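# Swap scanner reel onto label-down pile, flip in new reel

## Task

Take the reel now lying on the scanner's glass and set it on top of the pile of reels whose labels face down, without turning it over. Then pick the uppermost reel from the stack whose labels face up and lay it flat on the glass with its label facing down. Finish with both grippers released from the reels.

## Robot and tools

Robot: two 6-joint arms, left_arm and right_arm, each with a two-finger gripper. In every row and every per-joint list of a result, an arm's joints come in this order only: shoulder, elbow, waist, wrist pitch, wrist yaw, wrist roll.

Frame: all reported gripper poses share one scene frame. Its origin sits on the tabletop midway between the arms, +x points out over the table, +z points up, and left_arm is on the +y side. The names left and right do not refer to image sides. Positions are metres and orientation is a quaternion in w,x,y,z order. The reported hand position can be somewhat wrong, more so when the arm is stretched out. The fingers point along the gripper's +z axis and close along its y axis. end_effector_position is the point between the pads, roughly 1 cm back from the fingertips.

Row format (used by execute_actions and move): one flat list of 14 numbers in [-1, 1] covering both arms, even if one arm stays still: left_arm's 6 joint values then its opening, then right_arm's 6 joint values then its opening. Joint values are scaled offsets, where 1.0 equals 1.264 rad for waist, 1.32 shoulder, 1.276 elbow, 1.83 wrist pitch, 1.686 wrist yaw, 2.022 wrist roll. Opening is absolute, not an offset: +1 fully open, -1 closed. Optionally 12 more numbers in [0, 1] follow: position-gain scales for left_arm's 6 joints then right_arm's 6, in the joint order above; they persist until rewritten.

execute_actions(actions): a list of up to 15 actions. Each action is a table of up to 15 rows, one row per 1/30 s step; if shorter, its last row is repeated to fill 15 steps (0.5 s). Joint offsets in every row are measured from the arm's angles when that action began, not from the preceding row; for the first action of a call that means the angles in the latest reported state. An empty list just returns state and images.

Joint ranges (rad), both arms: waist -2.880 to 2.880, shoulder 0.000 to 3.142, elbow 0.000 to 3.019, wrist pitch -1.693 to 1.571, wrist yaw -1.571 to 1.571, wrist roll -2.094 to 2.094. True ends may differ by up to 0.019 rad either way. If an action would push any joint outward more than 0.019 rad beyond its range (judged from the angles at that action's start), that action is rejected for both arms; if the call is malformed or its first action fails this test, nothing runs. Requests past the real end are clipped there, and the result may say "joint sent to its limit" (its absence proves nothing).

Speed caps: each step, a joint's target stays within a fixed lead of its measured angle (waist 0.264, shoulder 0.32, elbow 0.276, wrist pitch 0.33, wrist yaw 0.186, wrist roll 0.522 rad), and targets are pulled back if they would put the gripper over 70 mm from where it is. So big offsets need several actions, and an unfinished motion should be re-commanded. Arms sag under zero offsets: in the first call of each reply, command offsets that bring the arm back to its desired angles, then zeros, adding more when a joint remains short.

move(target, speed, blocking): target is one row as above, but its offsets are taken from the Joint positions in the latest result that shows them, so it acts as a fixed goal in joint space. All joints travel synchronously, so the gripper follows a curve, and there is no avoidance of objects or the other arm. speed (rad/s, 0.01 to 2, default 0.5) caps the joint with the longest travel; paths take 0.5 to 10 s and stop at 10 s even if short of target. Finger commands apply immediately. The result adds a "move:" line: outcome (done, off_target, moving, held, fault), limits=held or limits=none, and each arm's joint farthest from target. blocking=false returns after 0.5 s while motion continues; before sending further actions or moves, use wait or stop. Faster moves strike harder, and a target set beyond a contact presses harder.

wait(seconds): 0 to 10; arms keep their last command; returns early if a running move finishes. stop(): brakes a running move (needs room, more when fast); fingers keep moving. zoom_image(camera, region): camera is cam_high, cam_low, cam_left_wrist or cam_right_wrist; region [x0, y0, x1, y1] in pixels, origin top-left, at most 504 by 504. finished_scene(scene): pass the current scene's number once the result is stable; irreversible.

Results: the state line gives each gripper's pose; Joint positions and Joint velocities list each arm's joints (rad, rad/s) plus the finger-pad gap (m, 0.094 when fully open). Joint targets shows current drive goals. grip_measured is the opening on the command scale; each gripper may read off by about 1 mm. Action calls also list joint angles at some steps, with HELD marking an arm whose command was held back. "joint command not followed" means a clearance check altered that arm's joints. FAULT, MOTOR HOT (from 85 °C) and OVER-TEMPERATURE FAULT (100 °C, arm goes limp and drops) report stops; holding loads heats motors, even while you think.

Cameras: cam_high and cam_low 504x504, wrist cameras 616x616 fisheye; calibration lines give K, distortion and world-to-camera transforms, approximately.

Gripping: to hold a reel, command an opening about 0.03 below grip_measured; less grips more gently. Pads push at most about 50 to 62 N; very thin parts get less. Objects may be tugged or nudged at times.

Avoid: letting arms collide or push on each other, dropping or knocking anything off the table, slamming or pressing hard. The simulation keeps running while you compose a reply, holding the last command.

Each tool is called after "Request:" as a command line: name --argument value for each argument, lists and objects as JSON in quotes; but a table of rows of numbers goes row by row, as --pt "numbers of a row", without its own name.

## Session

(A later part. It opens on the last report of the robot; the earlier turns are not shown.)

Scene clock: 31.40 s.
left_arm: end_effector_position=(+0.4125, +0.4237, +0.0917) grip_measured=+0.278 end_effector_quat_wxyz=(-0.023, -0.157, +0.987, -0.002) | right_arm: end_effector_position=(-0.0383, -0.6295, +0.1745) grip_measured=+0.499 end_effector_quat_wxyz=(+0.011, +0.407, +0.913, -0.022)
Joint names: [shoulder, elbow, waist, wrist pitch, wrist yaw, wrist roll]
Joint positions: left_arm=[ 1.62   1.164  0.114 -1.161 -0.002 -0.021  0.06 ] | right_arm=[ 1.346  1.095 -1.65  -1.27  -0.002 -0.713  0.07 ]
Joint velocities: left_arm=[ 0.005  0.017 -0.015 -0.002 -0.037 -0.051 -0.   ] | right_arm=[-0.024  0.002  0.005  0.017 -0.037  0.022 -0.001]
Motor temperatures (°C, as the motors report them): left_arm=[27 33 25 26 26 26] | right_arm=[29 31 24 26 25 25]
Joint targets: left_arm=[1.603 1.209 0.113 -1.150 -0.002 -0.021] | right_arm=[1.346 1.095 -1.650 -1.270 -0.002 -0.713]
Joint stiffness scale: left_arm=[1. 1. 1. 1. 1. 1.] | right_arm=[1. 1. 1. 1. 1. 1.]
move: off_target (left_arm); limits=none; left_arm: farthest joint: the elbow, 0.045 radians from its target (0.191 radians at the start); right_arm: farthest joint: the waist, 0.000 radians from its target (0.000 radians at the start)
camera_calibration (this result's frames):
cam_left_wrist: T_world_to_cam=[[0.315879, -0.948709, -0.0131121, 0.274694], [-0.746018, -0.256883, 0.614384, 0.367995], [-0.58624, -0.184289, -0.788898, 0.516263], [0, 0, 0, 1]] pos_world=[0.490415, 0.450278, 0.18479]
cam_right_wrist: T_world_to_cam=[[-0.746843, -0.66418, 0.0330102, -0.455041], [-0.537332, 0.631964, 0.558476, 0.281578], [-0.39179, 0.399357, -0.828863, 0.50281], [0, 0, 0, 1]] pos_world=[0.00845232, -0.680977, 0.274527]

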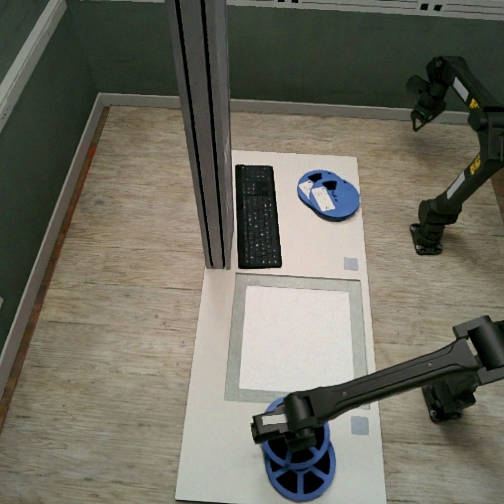

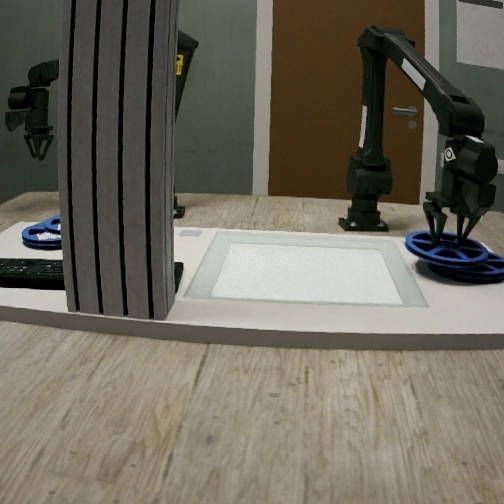

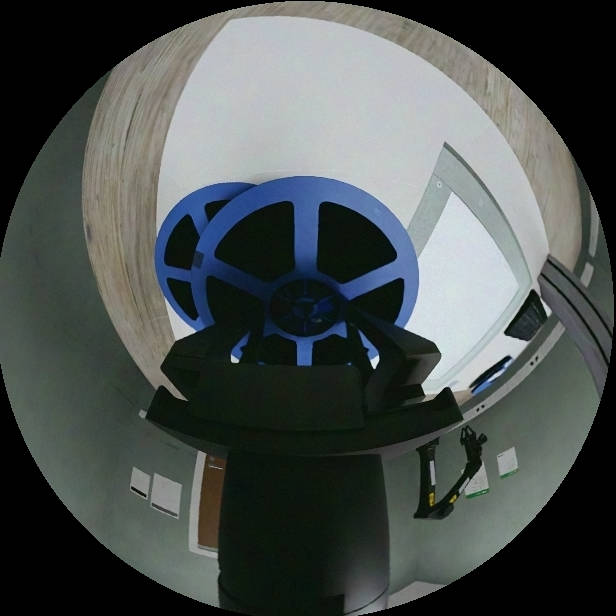

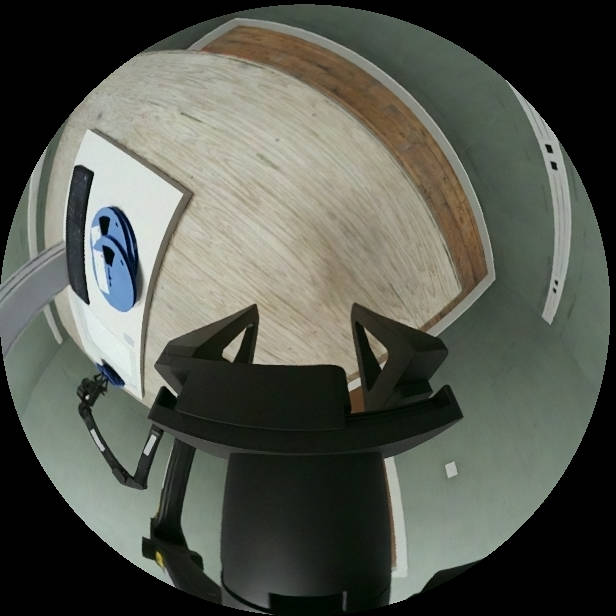

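Request:
move --target '[0,0.03,0.11,0.03,0,0,0.2,0,0,0,0,0,0,0.5]' --speed 0.2

Scene clock: 33.73 s.
left_arm: end_effector_position=(+0.4004, +0.4838, +0.0914) grip_measured=+0.278 end_effector_quat_wxyz=(-0.003, -0.224, +0.975, +0.000) | right_arm: end_effector_position=(-0.0383, -0.6295, +0.1745) grip_measured=+0.499 end_effector_quat_wxyz=(+0.011, +0.407, +0.913, -0.022)
Joint names: [shoulder, elbow, waist, wrist pitch, wrist yaw, wrist roll]
Joint positions: left_arm=[ 1.62   1.164  0.25  -1.12  -0.002 -0.021  0.06 ] | right_arm=[ 1.346  1.095 -1.65  -1.27  -0.002 -0.713  0.07 ]
Joint velocities: left_arm=[-0.005 -0.017  0.005  0.002  0.022  0.051 -0.   ] | right_arm=[-0.015  0.002 -0.015 -0.002 -0.066  0.022 -0.001]
Motor temperatures (°C, as the motors report them): left_arm=[27 34 25 26 26 26] | right_arm=[29 31 24 26 25 25]
Joint targets: left_arm=[1.620 1.202 0.253 -1.106 -0.002 -0.021] | right_arm=[1.346 1.095 -1.650 -1.270 -0.002 -0.713]
Joint stiffness scale: left_arm=[1. 1. 1. 1. 1. 1.] | right_arm=[1. 1. 1. 1. 1. 1.]
move: off_target (left_arm); limits=none; left_arm: farthest joint: the elbow, 0.038 radians from its target (0.038 radians at the start); right_arm: farthest joint: the waist, 0.000 radians from its target (0.000 radians at the start)
camera_calibration (this result's frames):
cam_left_wrist: T_world_to_cam=[[0.442218, -0.896827, -0.0119848, 0.259802], [-0.726225, -0.365873, 0.582009, 0.422313], [-0.526347, -0.248671, -0.813094, 0.529404], [0, 0, 0, 1]] pos_world=[0.470455, 0.519158, 0.187778]
cam_right_wrist: T_world_to_cam=[[-0.746843, -0.66418, 0.0330102, -0.455041], [-0.537332, 0.631964, 0.558476, 0.281578], [-0.39179, 0.399357, -0.828863, 0.50281], [0, 0, 0, 1]] pos_world=[0.00845232, -0.680977, 0.274527]

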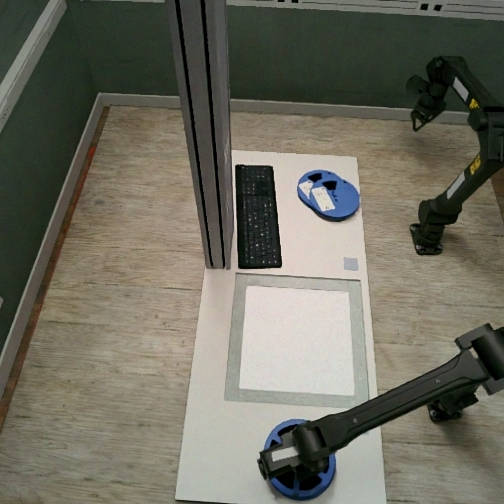

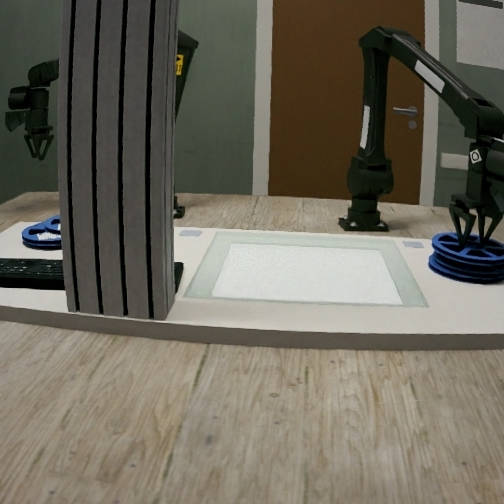

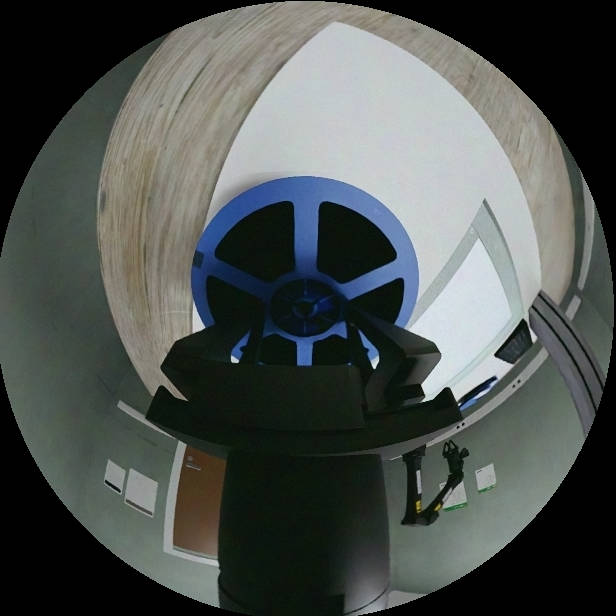

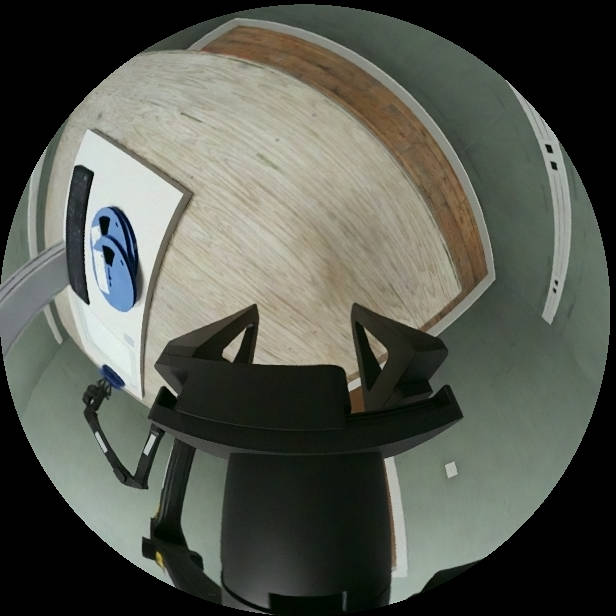

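Looks nearly on top already.

Request:
move --target '[0.02,-0.01,0,0.02,0,0,0.2,0,0,0,0,0,0,0.5]' --speed 0.04

Request:
zoom_image --camera "cam_low" --region '[384,190,504,310]'

Scene clock: 35.57 s.
left_arm: end_effector_position=(+0.3992, +0.4833, +0.0818) grip_measured=+0.278 end_effector_quat_wxyz=(-0.004, -0.224, +0.975, -0.000) | right_arm: end_effector_position=(-0.0383, -0.6295, +0.1745) grip_measured=+0.499 end_effector_quat_wxyz=(+0.011, +0.407, +0.913, -0.022)
Joint names: [shoulder, elbow, waist, wrist pitch, wrist yaw, wrist roll]
Joint positions: left_arm=[ 1.631  1.149  0.25  -1.098 -0.002 -0.021  0.06 ] | right_arm=[ 1.346  1.095 -1.65  -1.27  -0.002 -0.713  0.07 ]
Joint velocities: left_arm=[-0.005  0.012 -0.005 -0.002  0.081 -0.154 -0.   ] | right_arm=[-0.015  0.007  0.015 -0.017  0.022  0.081 -0.001]
Motor temperatures (°C, as the motors report them): left_arm=[27 34 25 26 26 26] | right_arm=[29 31 24 26 25 25]
Joint targets: left_arm=[1.646 1.152 0.250 -1.083 -0.002 -0.021] | right_arm=[1.346 1.095 -1.650 -1.270 -0.002 -0.713]
Joint stiffness scale: left_arm=[1. 1. 1. 1. 1. 1.] | right_arm=[1. 1. 1. 1. 1. 1.]
move: done; limits=none; left_arm: farthest joint: the shoulder, 0.016 radians from its target (0.026 radians at the start); right_arm: farthest joint: the waist, 0.000 radians from its target (0.000 radians at the start)
camera_calibration (this result's frames):
cam_left_wrist: T_world_to_cam=[[0.44218, -0.896845, -0.0120813, 0.259753], [-0.724404, -0.365038, 0.584796, 0.425552], [-0.528881, -0.249834, -0.811091, 0.522237], [0, 0, 0, 1]] pos_world=[0.469615, 0.518773, 0.177859]
cam_right_wrist: T_world_to_cam=[[-0.746843, -0.66418, 0.0330102, -0.455041], [-0.537332, 0.631964, 0.558476, 0.281578], [-0.39179, 0.399357, -0.828863, 0.50281], [0, 0, 0, 1]] pos_world=[0.00845232, -0.680977, 0.274527]

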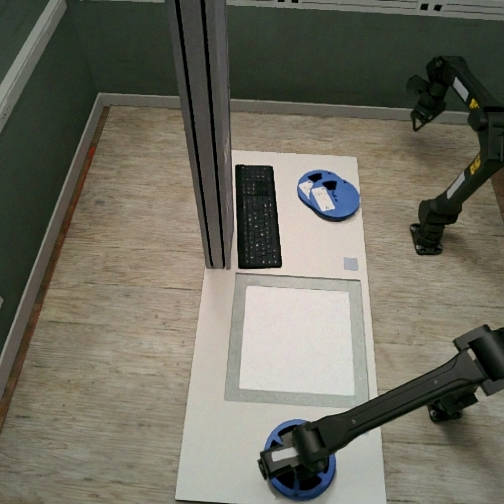

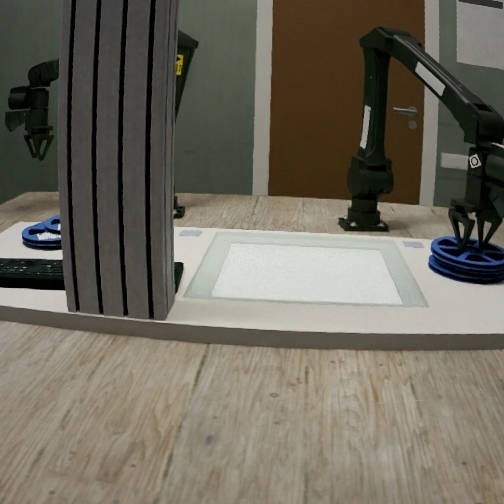

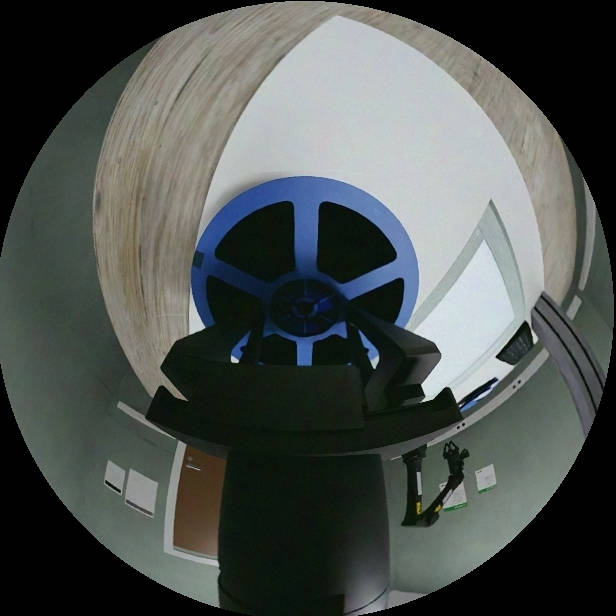

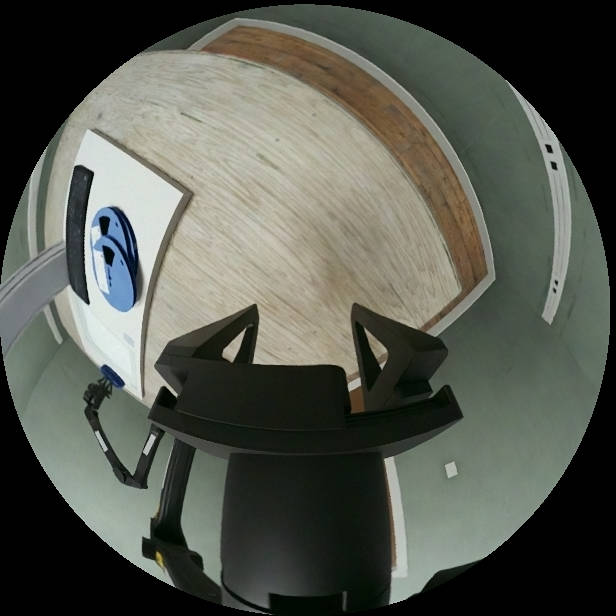

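Region (384, 190, 504, 310) of cam_low's 504x504 image, scaled by 4.200, with more detail than that image has.

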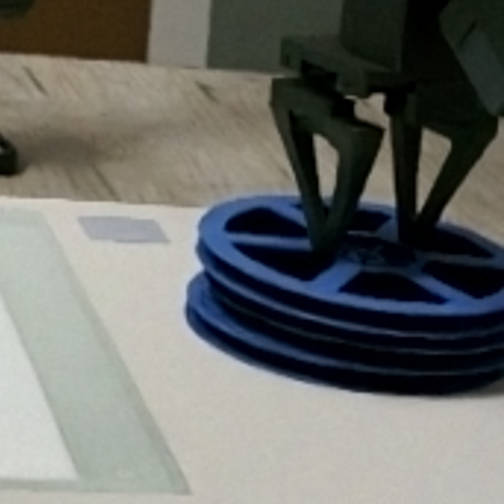

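Small gap left.

Request:
move --target '[0.02,-0.012,-0.008,0.02,0,0,0.2,0,0,0,0,0,0,0.5]' --speed 0.04

Request:
move --target '[0,0,0,0,0,0,0.5,0,0,0,0,0,0,0.5]'

Request:
move --target '[-0.15,0.1,0,-0.15,0,0,0.5,0,0,0,0,0,0,0.5]' --speed 0.3

Scene clock: 37.23 s.
left_arm: end_effector_position=(+0.3974, +0.4825, +0.0723) grip_measured=+0.278 end_effector_quat_wxyz=(-0.006, -0.224, +0.975, -0.000) | right_arm: end_effector_position=(-0.0383, -0.6295, +0.1745) grip_measured=+0.499 end_effector_quat_wxyz=(+0.011, +0.407, +0.913, -0.022)
Joint names: [shoulder, elbow, waist, wrist pitch, wrist yaw, wrist roll]
Joint positions: left_arm=[ 1.64   1.133  0.25  -1.076 -0.002 -0.021  0.06 ] | right_arm=[ 1.346  1.095 -1.65  -1.27  -0.002 -0.713  0.07 ]
Joint velocities: left_arm=[ 0.005 -0.007  0.015 -0.017 -0.066 -0.037  0.001] | right_arm=[-0.005 -0.007 -0.015 -0.017 -0.022  0.11  -0.001]
Motor temperatures (°C, as the motors report them): left_arm=[27 34 25 26 26 26] | right_arm=[29 31 24 26 25 25]
Joint targets: left_arm=[1.657 1.134 0.240 -1.062 -0.002 -0.021] | right_arm=[1.346 1.095 -1.650 -1.270 -0.002 -0.713]
Joint stiffness scale: left_arm=[1. 1. 1. 1. 1. 1.] | right_arm=[1. 1. 1. 1. 1. 1.]
move: done; limits=none; left_arm: farthest joint: the shoulder, 0.018 radians from its target (0.027 radians at the start); right_arm: farthest joint: the waist, 0.000 radians from its target (0.000 radians at the start)
camera_calibration (this result's frames):
cam_left_wrist: T_world_to_cam=[[0.442143, -0.896862, -0.0121777, 0.259727], [-0.722575, -0.364199, 0.587575, 0.428068], [-0.531409, -0.250993, -0.809078, 0.514806], [0, 0, 0, 1]] pos_world=[0.468047, 0.518054, 0.168159]
cam_right_wrist: T_world_to_cam=[[-0.746843, -0.66418, 0.0330102, -0.455041], [-0.537332, 0.631964, 0.558476, 0.281578], [-0.39179, 0.399357, -0.828863, 0.50281], [0, 0, 0, 1]] pos_world=[0.00845232, -0.680977, 0.274527]

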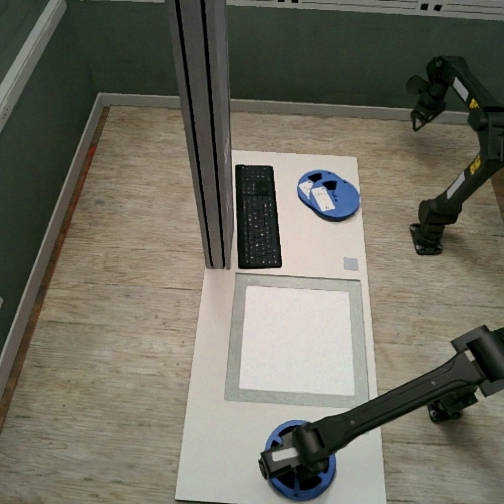

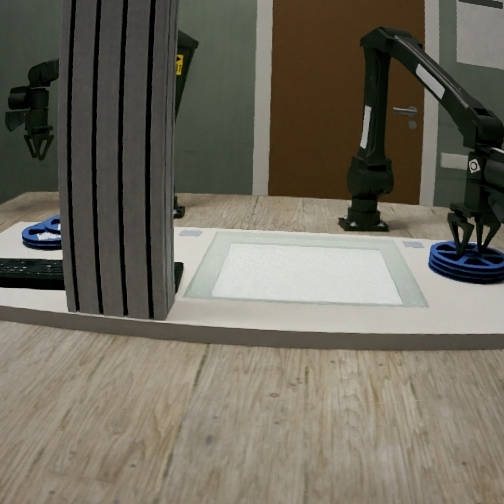

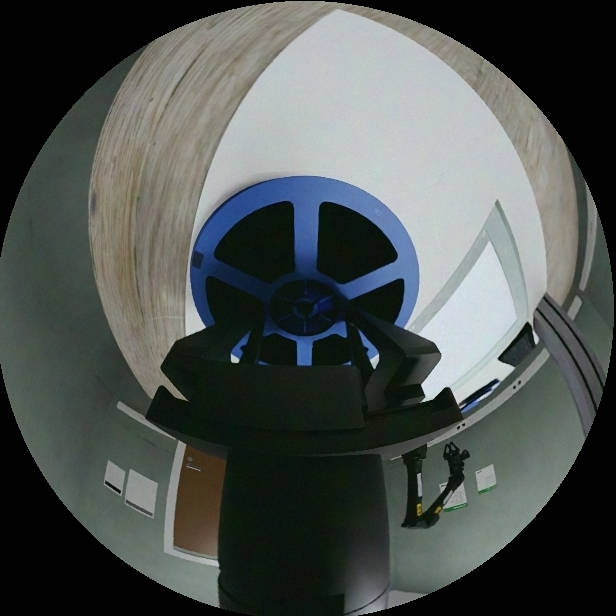

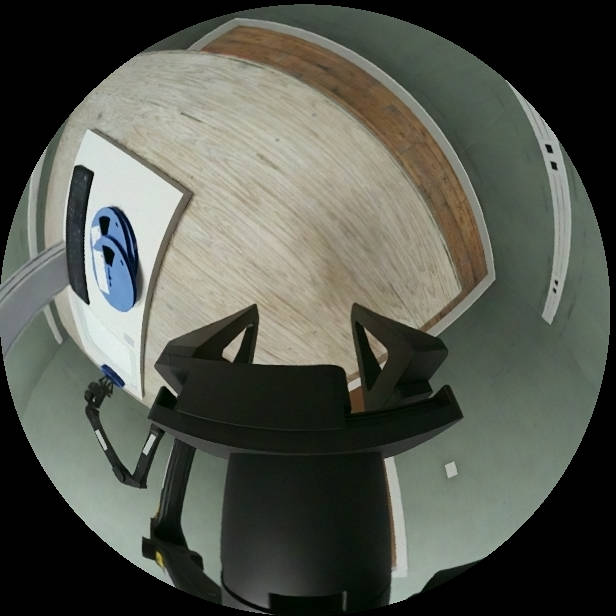

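Scene clock: 37.73 s.
left_arm: end_effector_position=(+0.3974, +0.4825, +0.0723) grip_measured=+0.498 end_effector_quat_wxyz=(-0.006, -0.224, +0.975, -0.000) | right_arm: end_effector_position=(-0.0383, -0.6295, +0.1745) grip_measured=+0.499 end_effector_quat_wxyz=(+0.011, +0.407, +0.913, -0.022)
Joint names: [shoulder, elbow, waist, wrist pitch, wrist yaw, wrist roll]
Joint positions: left_arm=[ 1.64   1.133  0.25  -1.076 -0.002 -0.021  0.07 ] | right_arm=[ 1.346  1.095 -1.65  -1.27  -0.002 -0.713  0.07 ]
Joint velocities: left_arm=[ 0.015  0.012  0.005 -0.002 -0.022  0.007  0.001] | right_arm=[ 0.005  0.012 -0.005  0.002 -0.081 -0.007 -0.   ]
Motor temperatures (°C, as the motors report them): left_arm=[27 34 25 26 26 26] | right_arm=[29 31 24 26 25 25]
Joint targets: left_arm=[1.640 1.133 0.250 -1.076 -0.002 -0.021] | right_arm=[1.346 1.095 -1.650 -1.270 -0.002 -0.713]
Joint stiffness scale: left_arm=[1. 1. 1. 1. 1. 1.] | right_arm=[1. 1. 1. 1. 1. 1.]
move: done; limits=none; left_arm: farthest joint: the waist, 0.000 radians from its target (0.000 radians at the start); right_arm: farthest joint: the waist, 0.000 radians from its target (0.000 radians at the start)
camera_calibration (this result's frames):
cam_left_wrist: T_world_to_cam=[[0.442143, -0.896862, -0.0121777, 0.259727], [-0.722575, -0.364199, 0.587575, 0.428068], [-0.531409, -0.250993, -0.809078, 0.514806], [0, 0, 0, 1]] pos_world=[0.468047, 0.518054, 0.168159]
cam_right_wrist: T_world_to_cam=[[-0.746843, -0.66418, 0.0330102, -0.455041], [-0.537332, 0.631964, 0.558476, 0.281578], [-0.39179, 0.399357, -0.828863, 0.50281], [0, 0, 0, 1]] pos_world=[0.00845232, -0.680977, 0.274527]

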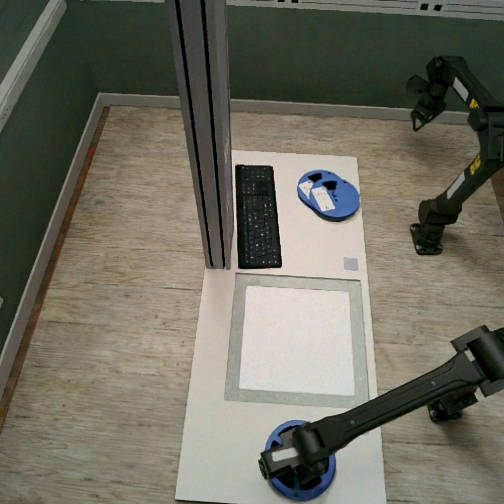

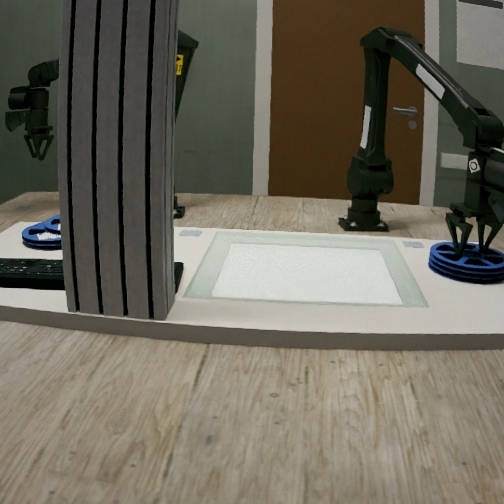

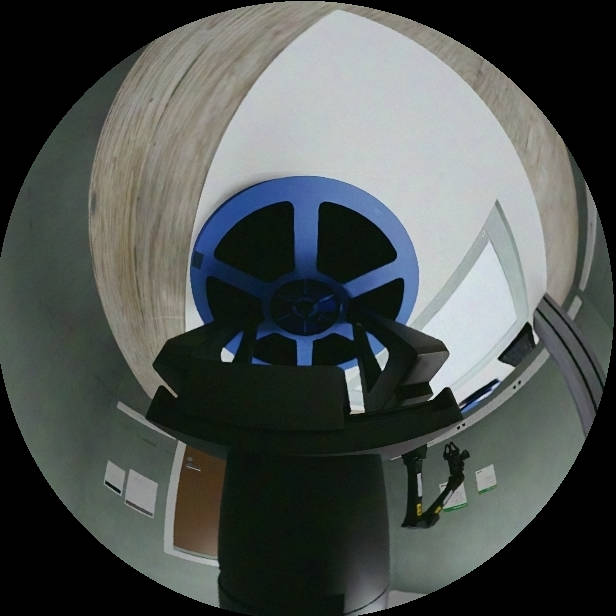

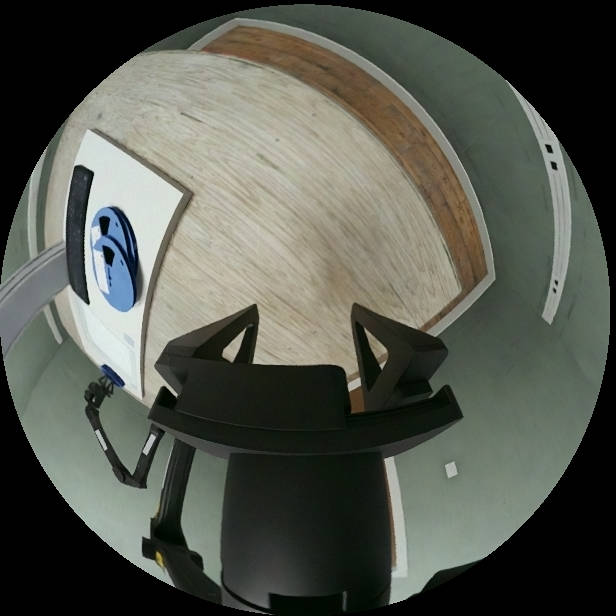

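Scene clock: 39.07 s.
left_arm: end_effector_position=(+0.3689, +0.4694, +0.1810) grip_measured=+0.498 end_effector_quat_wxyz=(+0.001, -0.224, +0.975, +0.001) | right_arm: end_effector_position=(-0.0383, -0.6295, +0.1745) grip_measured=+0.499 end_effector_quat_wxyz=(+0.011, +0.407, +0.913, -0.022)
Joint names: [shoulder, elbow, waist, wrist pitch, wrist yaw, wrist roll]
Joint positions: left_arm=[ 1.449  1.217  0.25  -1.337 -0.002 -0.021  0.07 ] | right_arm=[ 1.346  1.095 -1.65  -1.27  -0.002 -0.713  0.07 ]
Joint velocities: left_arm=[-0.005 -0.002  0.015  0.002  0.037  0.007 -0.   ] | right_arm=[-0.015  0.002 -0.015 -0.007 -0.037 -0.007 -0.   ]
Motor temperatures (°C, as the motors report them): left_arm=[27 34 25 26 26 26] | right_arm=[29 31 24 26 25 25]
Joint targets: left_arm=[1.442 1.260 0.250 -1.350 -0.002 -0.021] | right_arm=[1.346 1.095 -1.650 -1.270 -0.002 -0.713]
Joint stiffness scale: left_arm=[1. 1. 1. 1. 1. 1.] | right_arm=[1. 1. 1. 1. 1. 1.]
move: off_target (left_arm); limits=none; left_arm: farthest joint: the elbow, 0.044 radians from its target (0.128 radians at the start); right_arm: farthest joint: the waist, 0.000 radians from its target (0.000 radians at the start)
camera_calibration (this result's frames):
cam_left_wrist: T_world_to_cam=[[0.442296, -0.896792, -0.0117806, 0.261767], [-0.73004, -0.367622, 0.576104, 0.34533], [-0.520976, -0.246208, -0.817292, 0.57975], [0, 0, 0, 1]] pos_world=[0.438362, 0.50444, 0.277963]
cam_right_wrist: T_world_to_cam=[[-0.746843, -0.66418, 0.0330102, -0.455041], [-0.537332, 0.631964, 0.558476, 0.281578], [-0.39179, 0.399357, -0.828863, 0.50281], [0, 0, 0, 1]] pos_world=[0.00845232, -0.680977, 0.274527]

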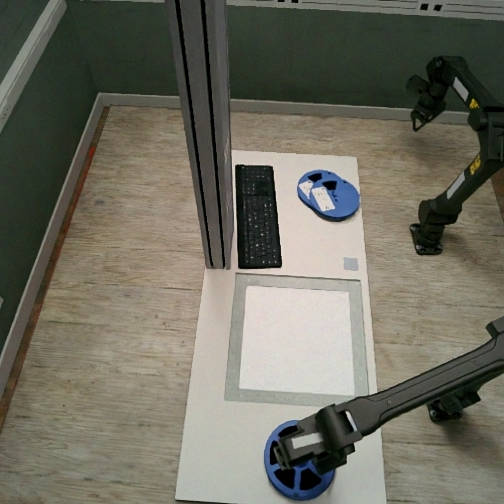

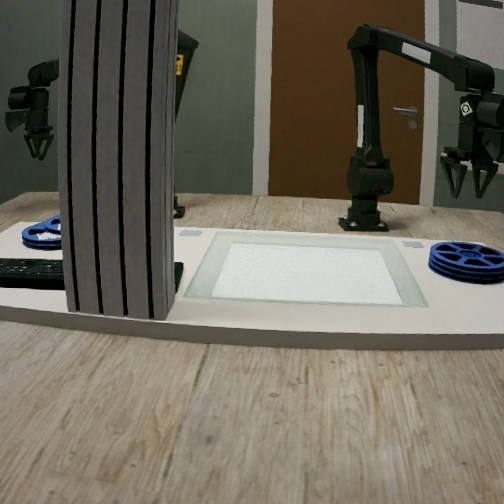

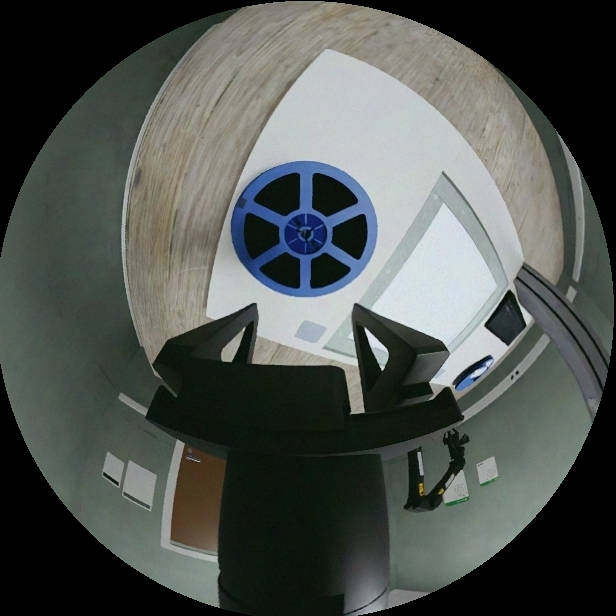

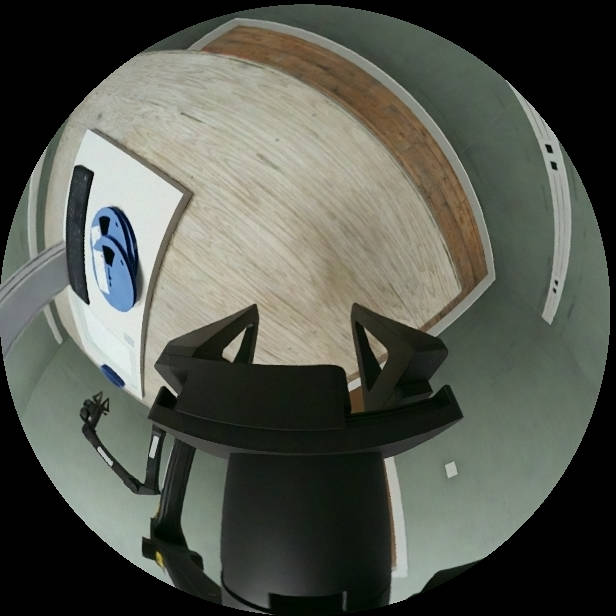

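Request:
move --target '[0,0,-1,0.2,0,0.78,-0.2,0,0,0,0,0,0,0.5]' --speed 0.9

Request:
move --target '[0.13,-0.2,-0.265,0.87,0,0,-0.2,0,0,0,0,0,0,0.5]' --speed 0.9

Scene clock: 42.13 s.
left_arm: end_effector_position=(+0.3233, -0.0764, +0.1959) grip_measured=-0.198 end_effector_quat_wxyz=(+0.163, +0.916, +0.363, +0.061) | right_arm: end_effector_position=(-0.0383, -0.6295, +0.1745) grip_measured=+0.499 end_effector_quat_wxyz=(+0.011, +0.407, +0.913, -0.022)
Joint names: [shoulder, elbow, waist, wrist pitch, wrist yaw, wrist roll]
Joint positions: left_arm=[ 1.449  1.217 -1.023 -0.989 -0.002  1.545  0.038] | right_arm=[ 1.346  1.095 -1.65  -1.27  -0.002 -0.713  0.07 ]
Joint velocities: left_arm=[-0.005 -0.002 -0.015 -0.007  0.007  0.007 -0.   ] | right_arm=[-0.015  0.002 -0.015  0.002 -0.037 -0.066  0.001]
Motor temperatures (°C, as the motors report them): left_arm=[27 34 25 26 26 26] | right_arm=[29 31 24 26 25 25]
Joint targets: left_arm=[1.449 1.217 -1.014 -0.971 -0.002 1.556] | right_arm=[1.346 1.095 -1.650 -1.270 -0.002 -0.713]
Joint stiffness scale: left_arm=[1. 1. 1. 1. 1. 1.] | right_arm=[1. 1. 1. 1. 1. 1.]
move: done; limits=none; left_arm: farthest joint: the wrist pitch, 0.018 radians from its target (0.366 radians at the start); right_arm: farthest joint: the waist, 0.000 radians from its target (0.000 radians at the start)
camera_calibration (this result's frames):
cam_left_wrist: T_world_to_cam=[[-0.646766, 0.67632, -0.352539, 0.331731], [0.455376, 0.713232, 0.532854, -0.189368], [0.611822, 0.184094, -0.769274, 0.0909801], [0, 0, 0, 1]] pos_world=[0.245122, -0.106042, 0.287842]
cam_right_wrist: T_world_to_cam=[[-0.746843, -0.66418, 0.0330102, -0.455041], [-0.537332, 0.631964, 0.558476, 0.281578], [-0.39179, 0.399357, -0.828863, 0.50281], [0, 0, 0, 1]] pos_world=[0.00845232, -0.680977, 0.274527]

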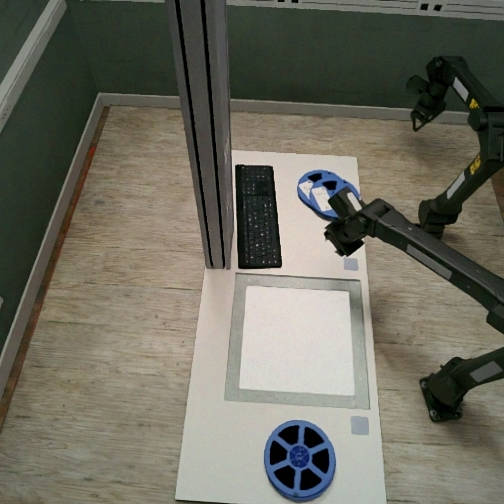

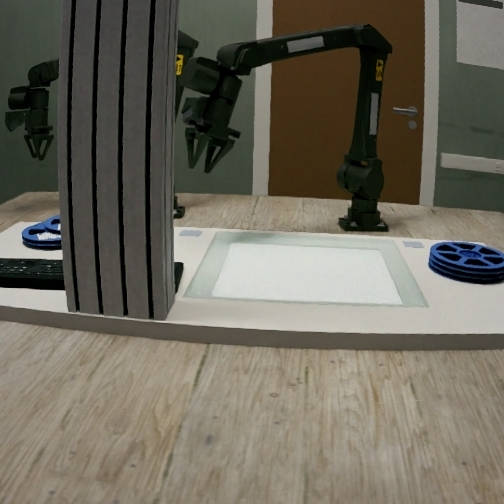

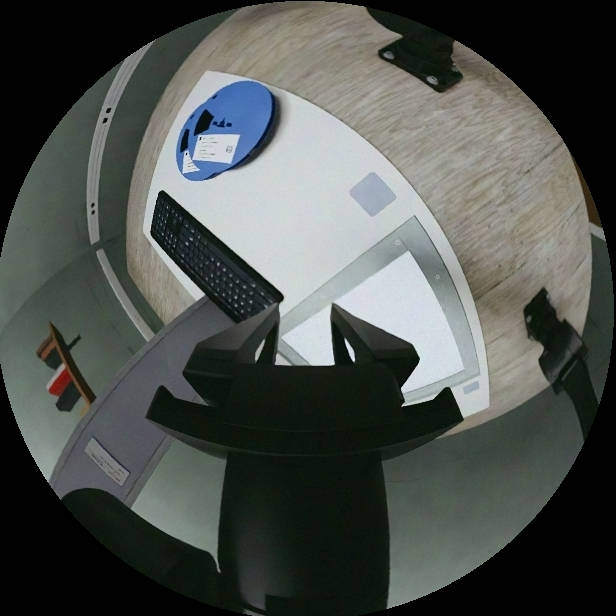

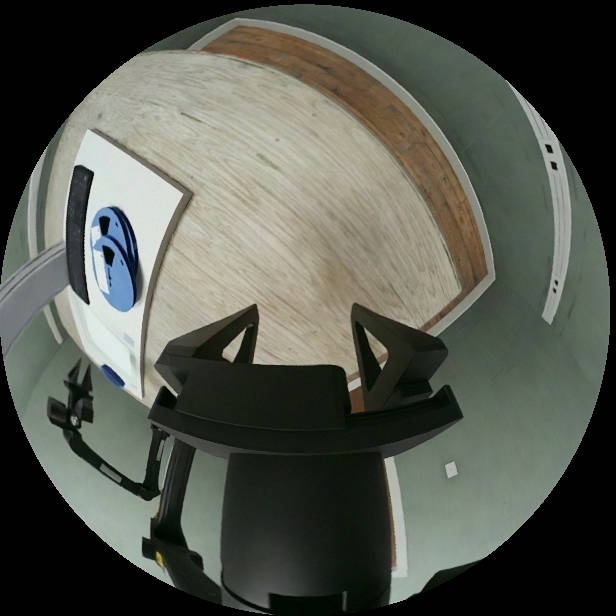

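Scene clock: 44.47 s.
left_arm: end_effector_position=(+0.2434, -0.3063, +0.2666) grip_measured=-0.198 end_effector_quat_wxyz=(+0.675, +0.710, +0.153, +0.127) | right_arm: end_effector_position=(-0.0383, -0.6295, +0.1745) grip_measured=+0.499 end_effector_quat_wxyz=(+0.011, +0.407, +0.913, -0.022)
Joint names: [shoulder, elbow, waist, wrist pitch, wrist yaw, wrist roll]
Joint positions: left_arm=[ 1.599  0.963 -1.354  0.58  -0.002  1.545  0.038] | right_arm=[ 1.346  1.095 -1.65  -1.27  -0.002 -0.713  0.07 ]
Joint velocities: left_arm=[-0.005 -0.007  0.005  0.007 -0.066  0.007 -0.001] | right_arm=[ 0.015  0.002 -0.015  0.017  0.037 -0.022  0.   ]
Motor temperatures (°C, as the motors report them): left_arm=[27 34 25 26 26 26] | right_arm=[29 31 24 26 25 25]
Joint targets: left_arm=[1.620 0.961 -1.358 0.604 -0.002 1.545] | right_arm=[1.346 1.095 -1.650 -1.270 -0.002 -0.713]
Joint stiffness scale: left_arm=[1. 1. 1. 1. 1. 1.] | right_arm=[1. 1. 1. 1. 1. 1.]
move: off_target (left_arm); limits=none; left_arm: farthest joint: the wrist pitch, 0.023 radians from its target (1.592 radians at the start); right_arm: farthest joint: the waist, 0.000 radians from its target (0.000 radians at the start)
camera_calibration (this result's frames):
cam_left_wrist: T_world_to_cam=[[-0.0480613, 0.0293454, -0.998413, 0.288674], [0.527383, 0.849628, -0.000414683, 0.139756], [0.848267, -0.526566, -0.0563105, -0.228709], [0, 0, 0, 1]] pos_world=[0.134175, -0.247642, 0.275395]
cam_right_wrist: T_world_to_cam=[[-0.746843, -0.66418, 0.0330102, -0.455041], [-0.537332, 0.631964, 0.558476, 0.281578], [-0.39179, 0.399357, -0.828863, 0.50281], [0, 0, 0, 1]] pos_world=[0.00845232, -0.680977, 0.274527]

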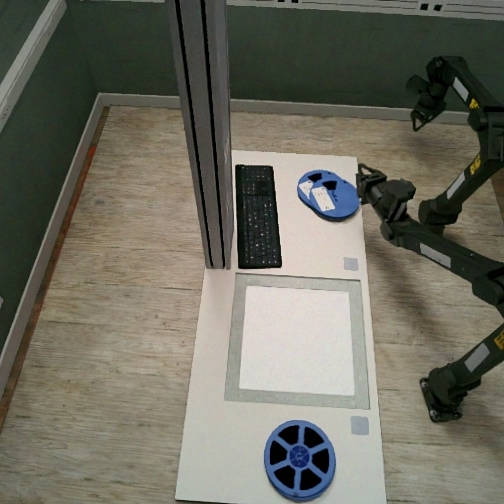

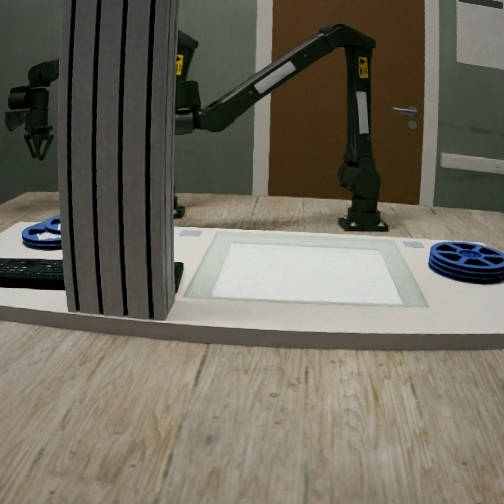

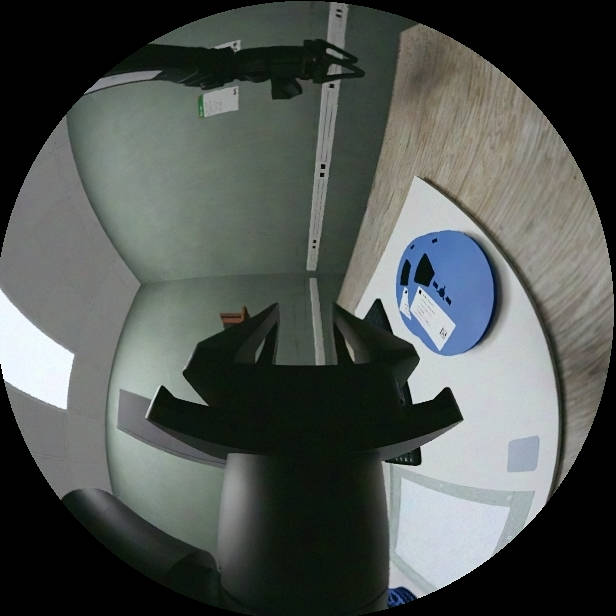

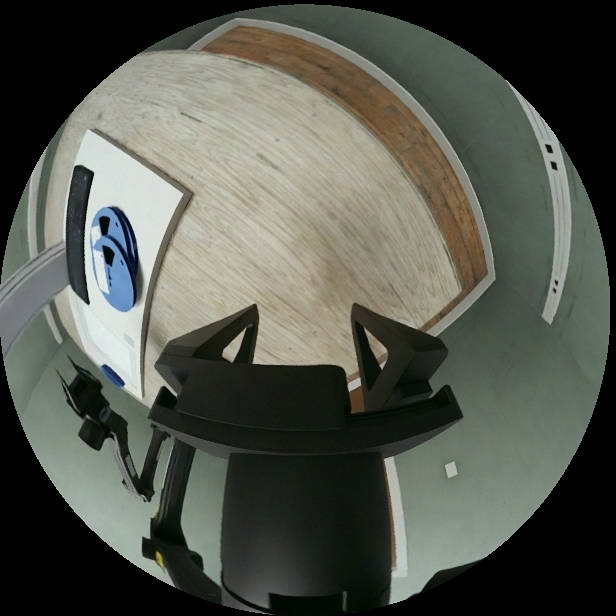

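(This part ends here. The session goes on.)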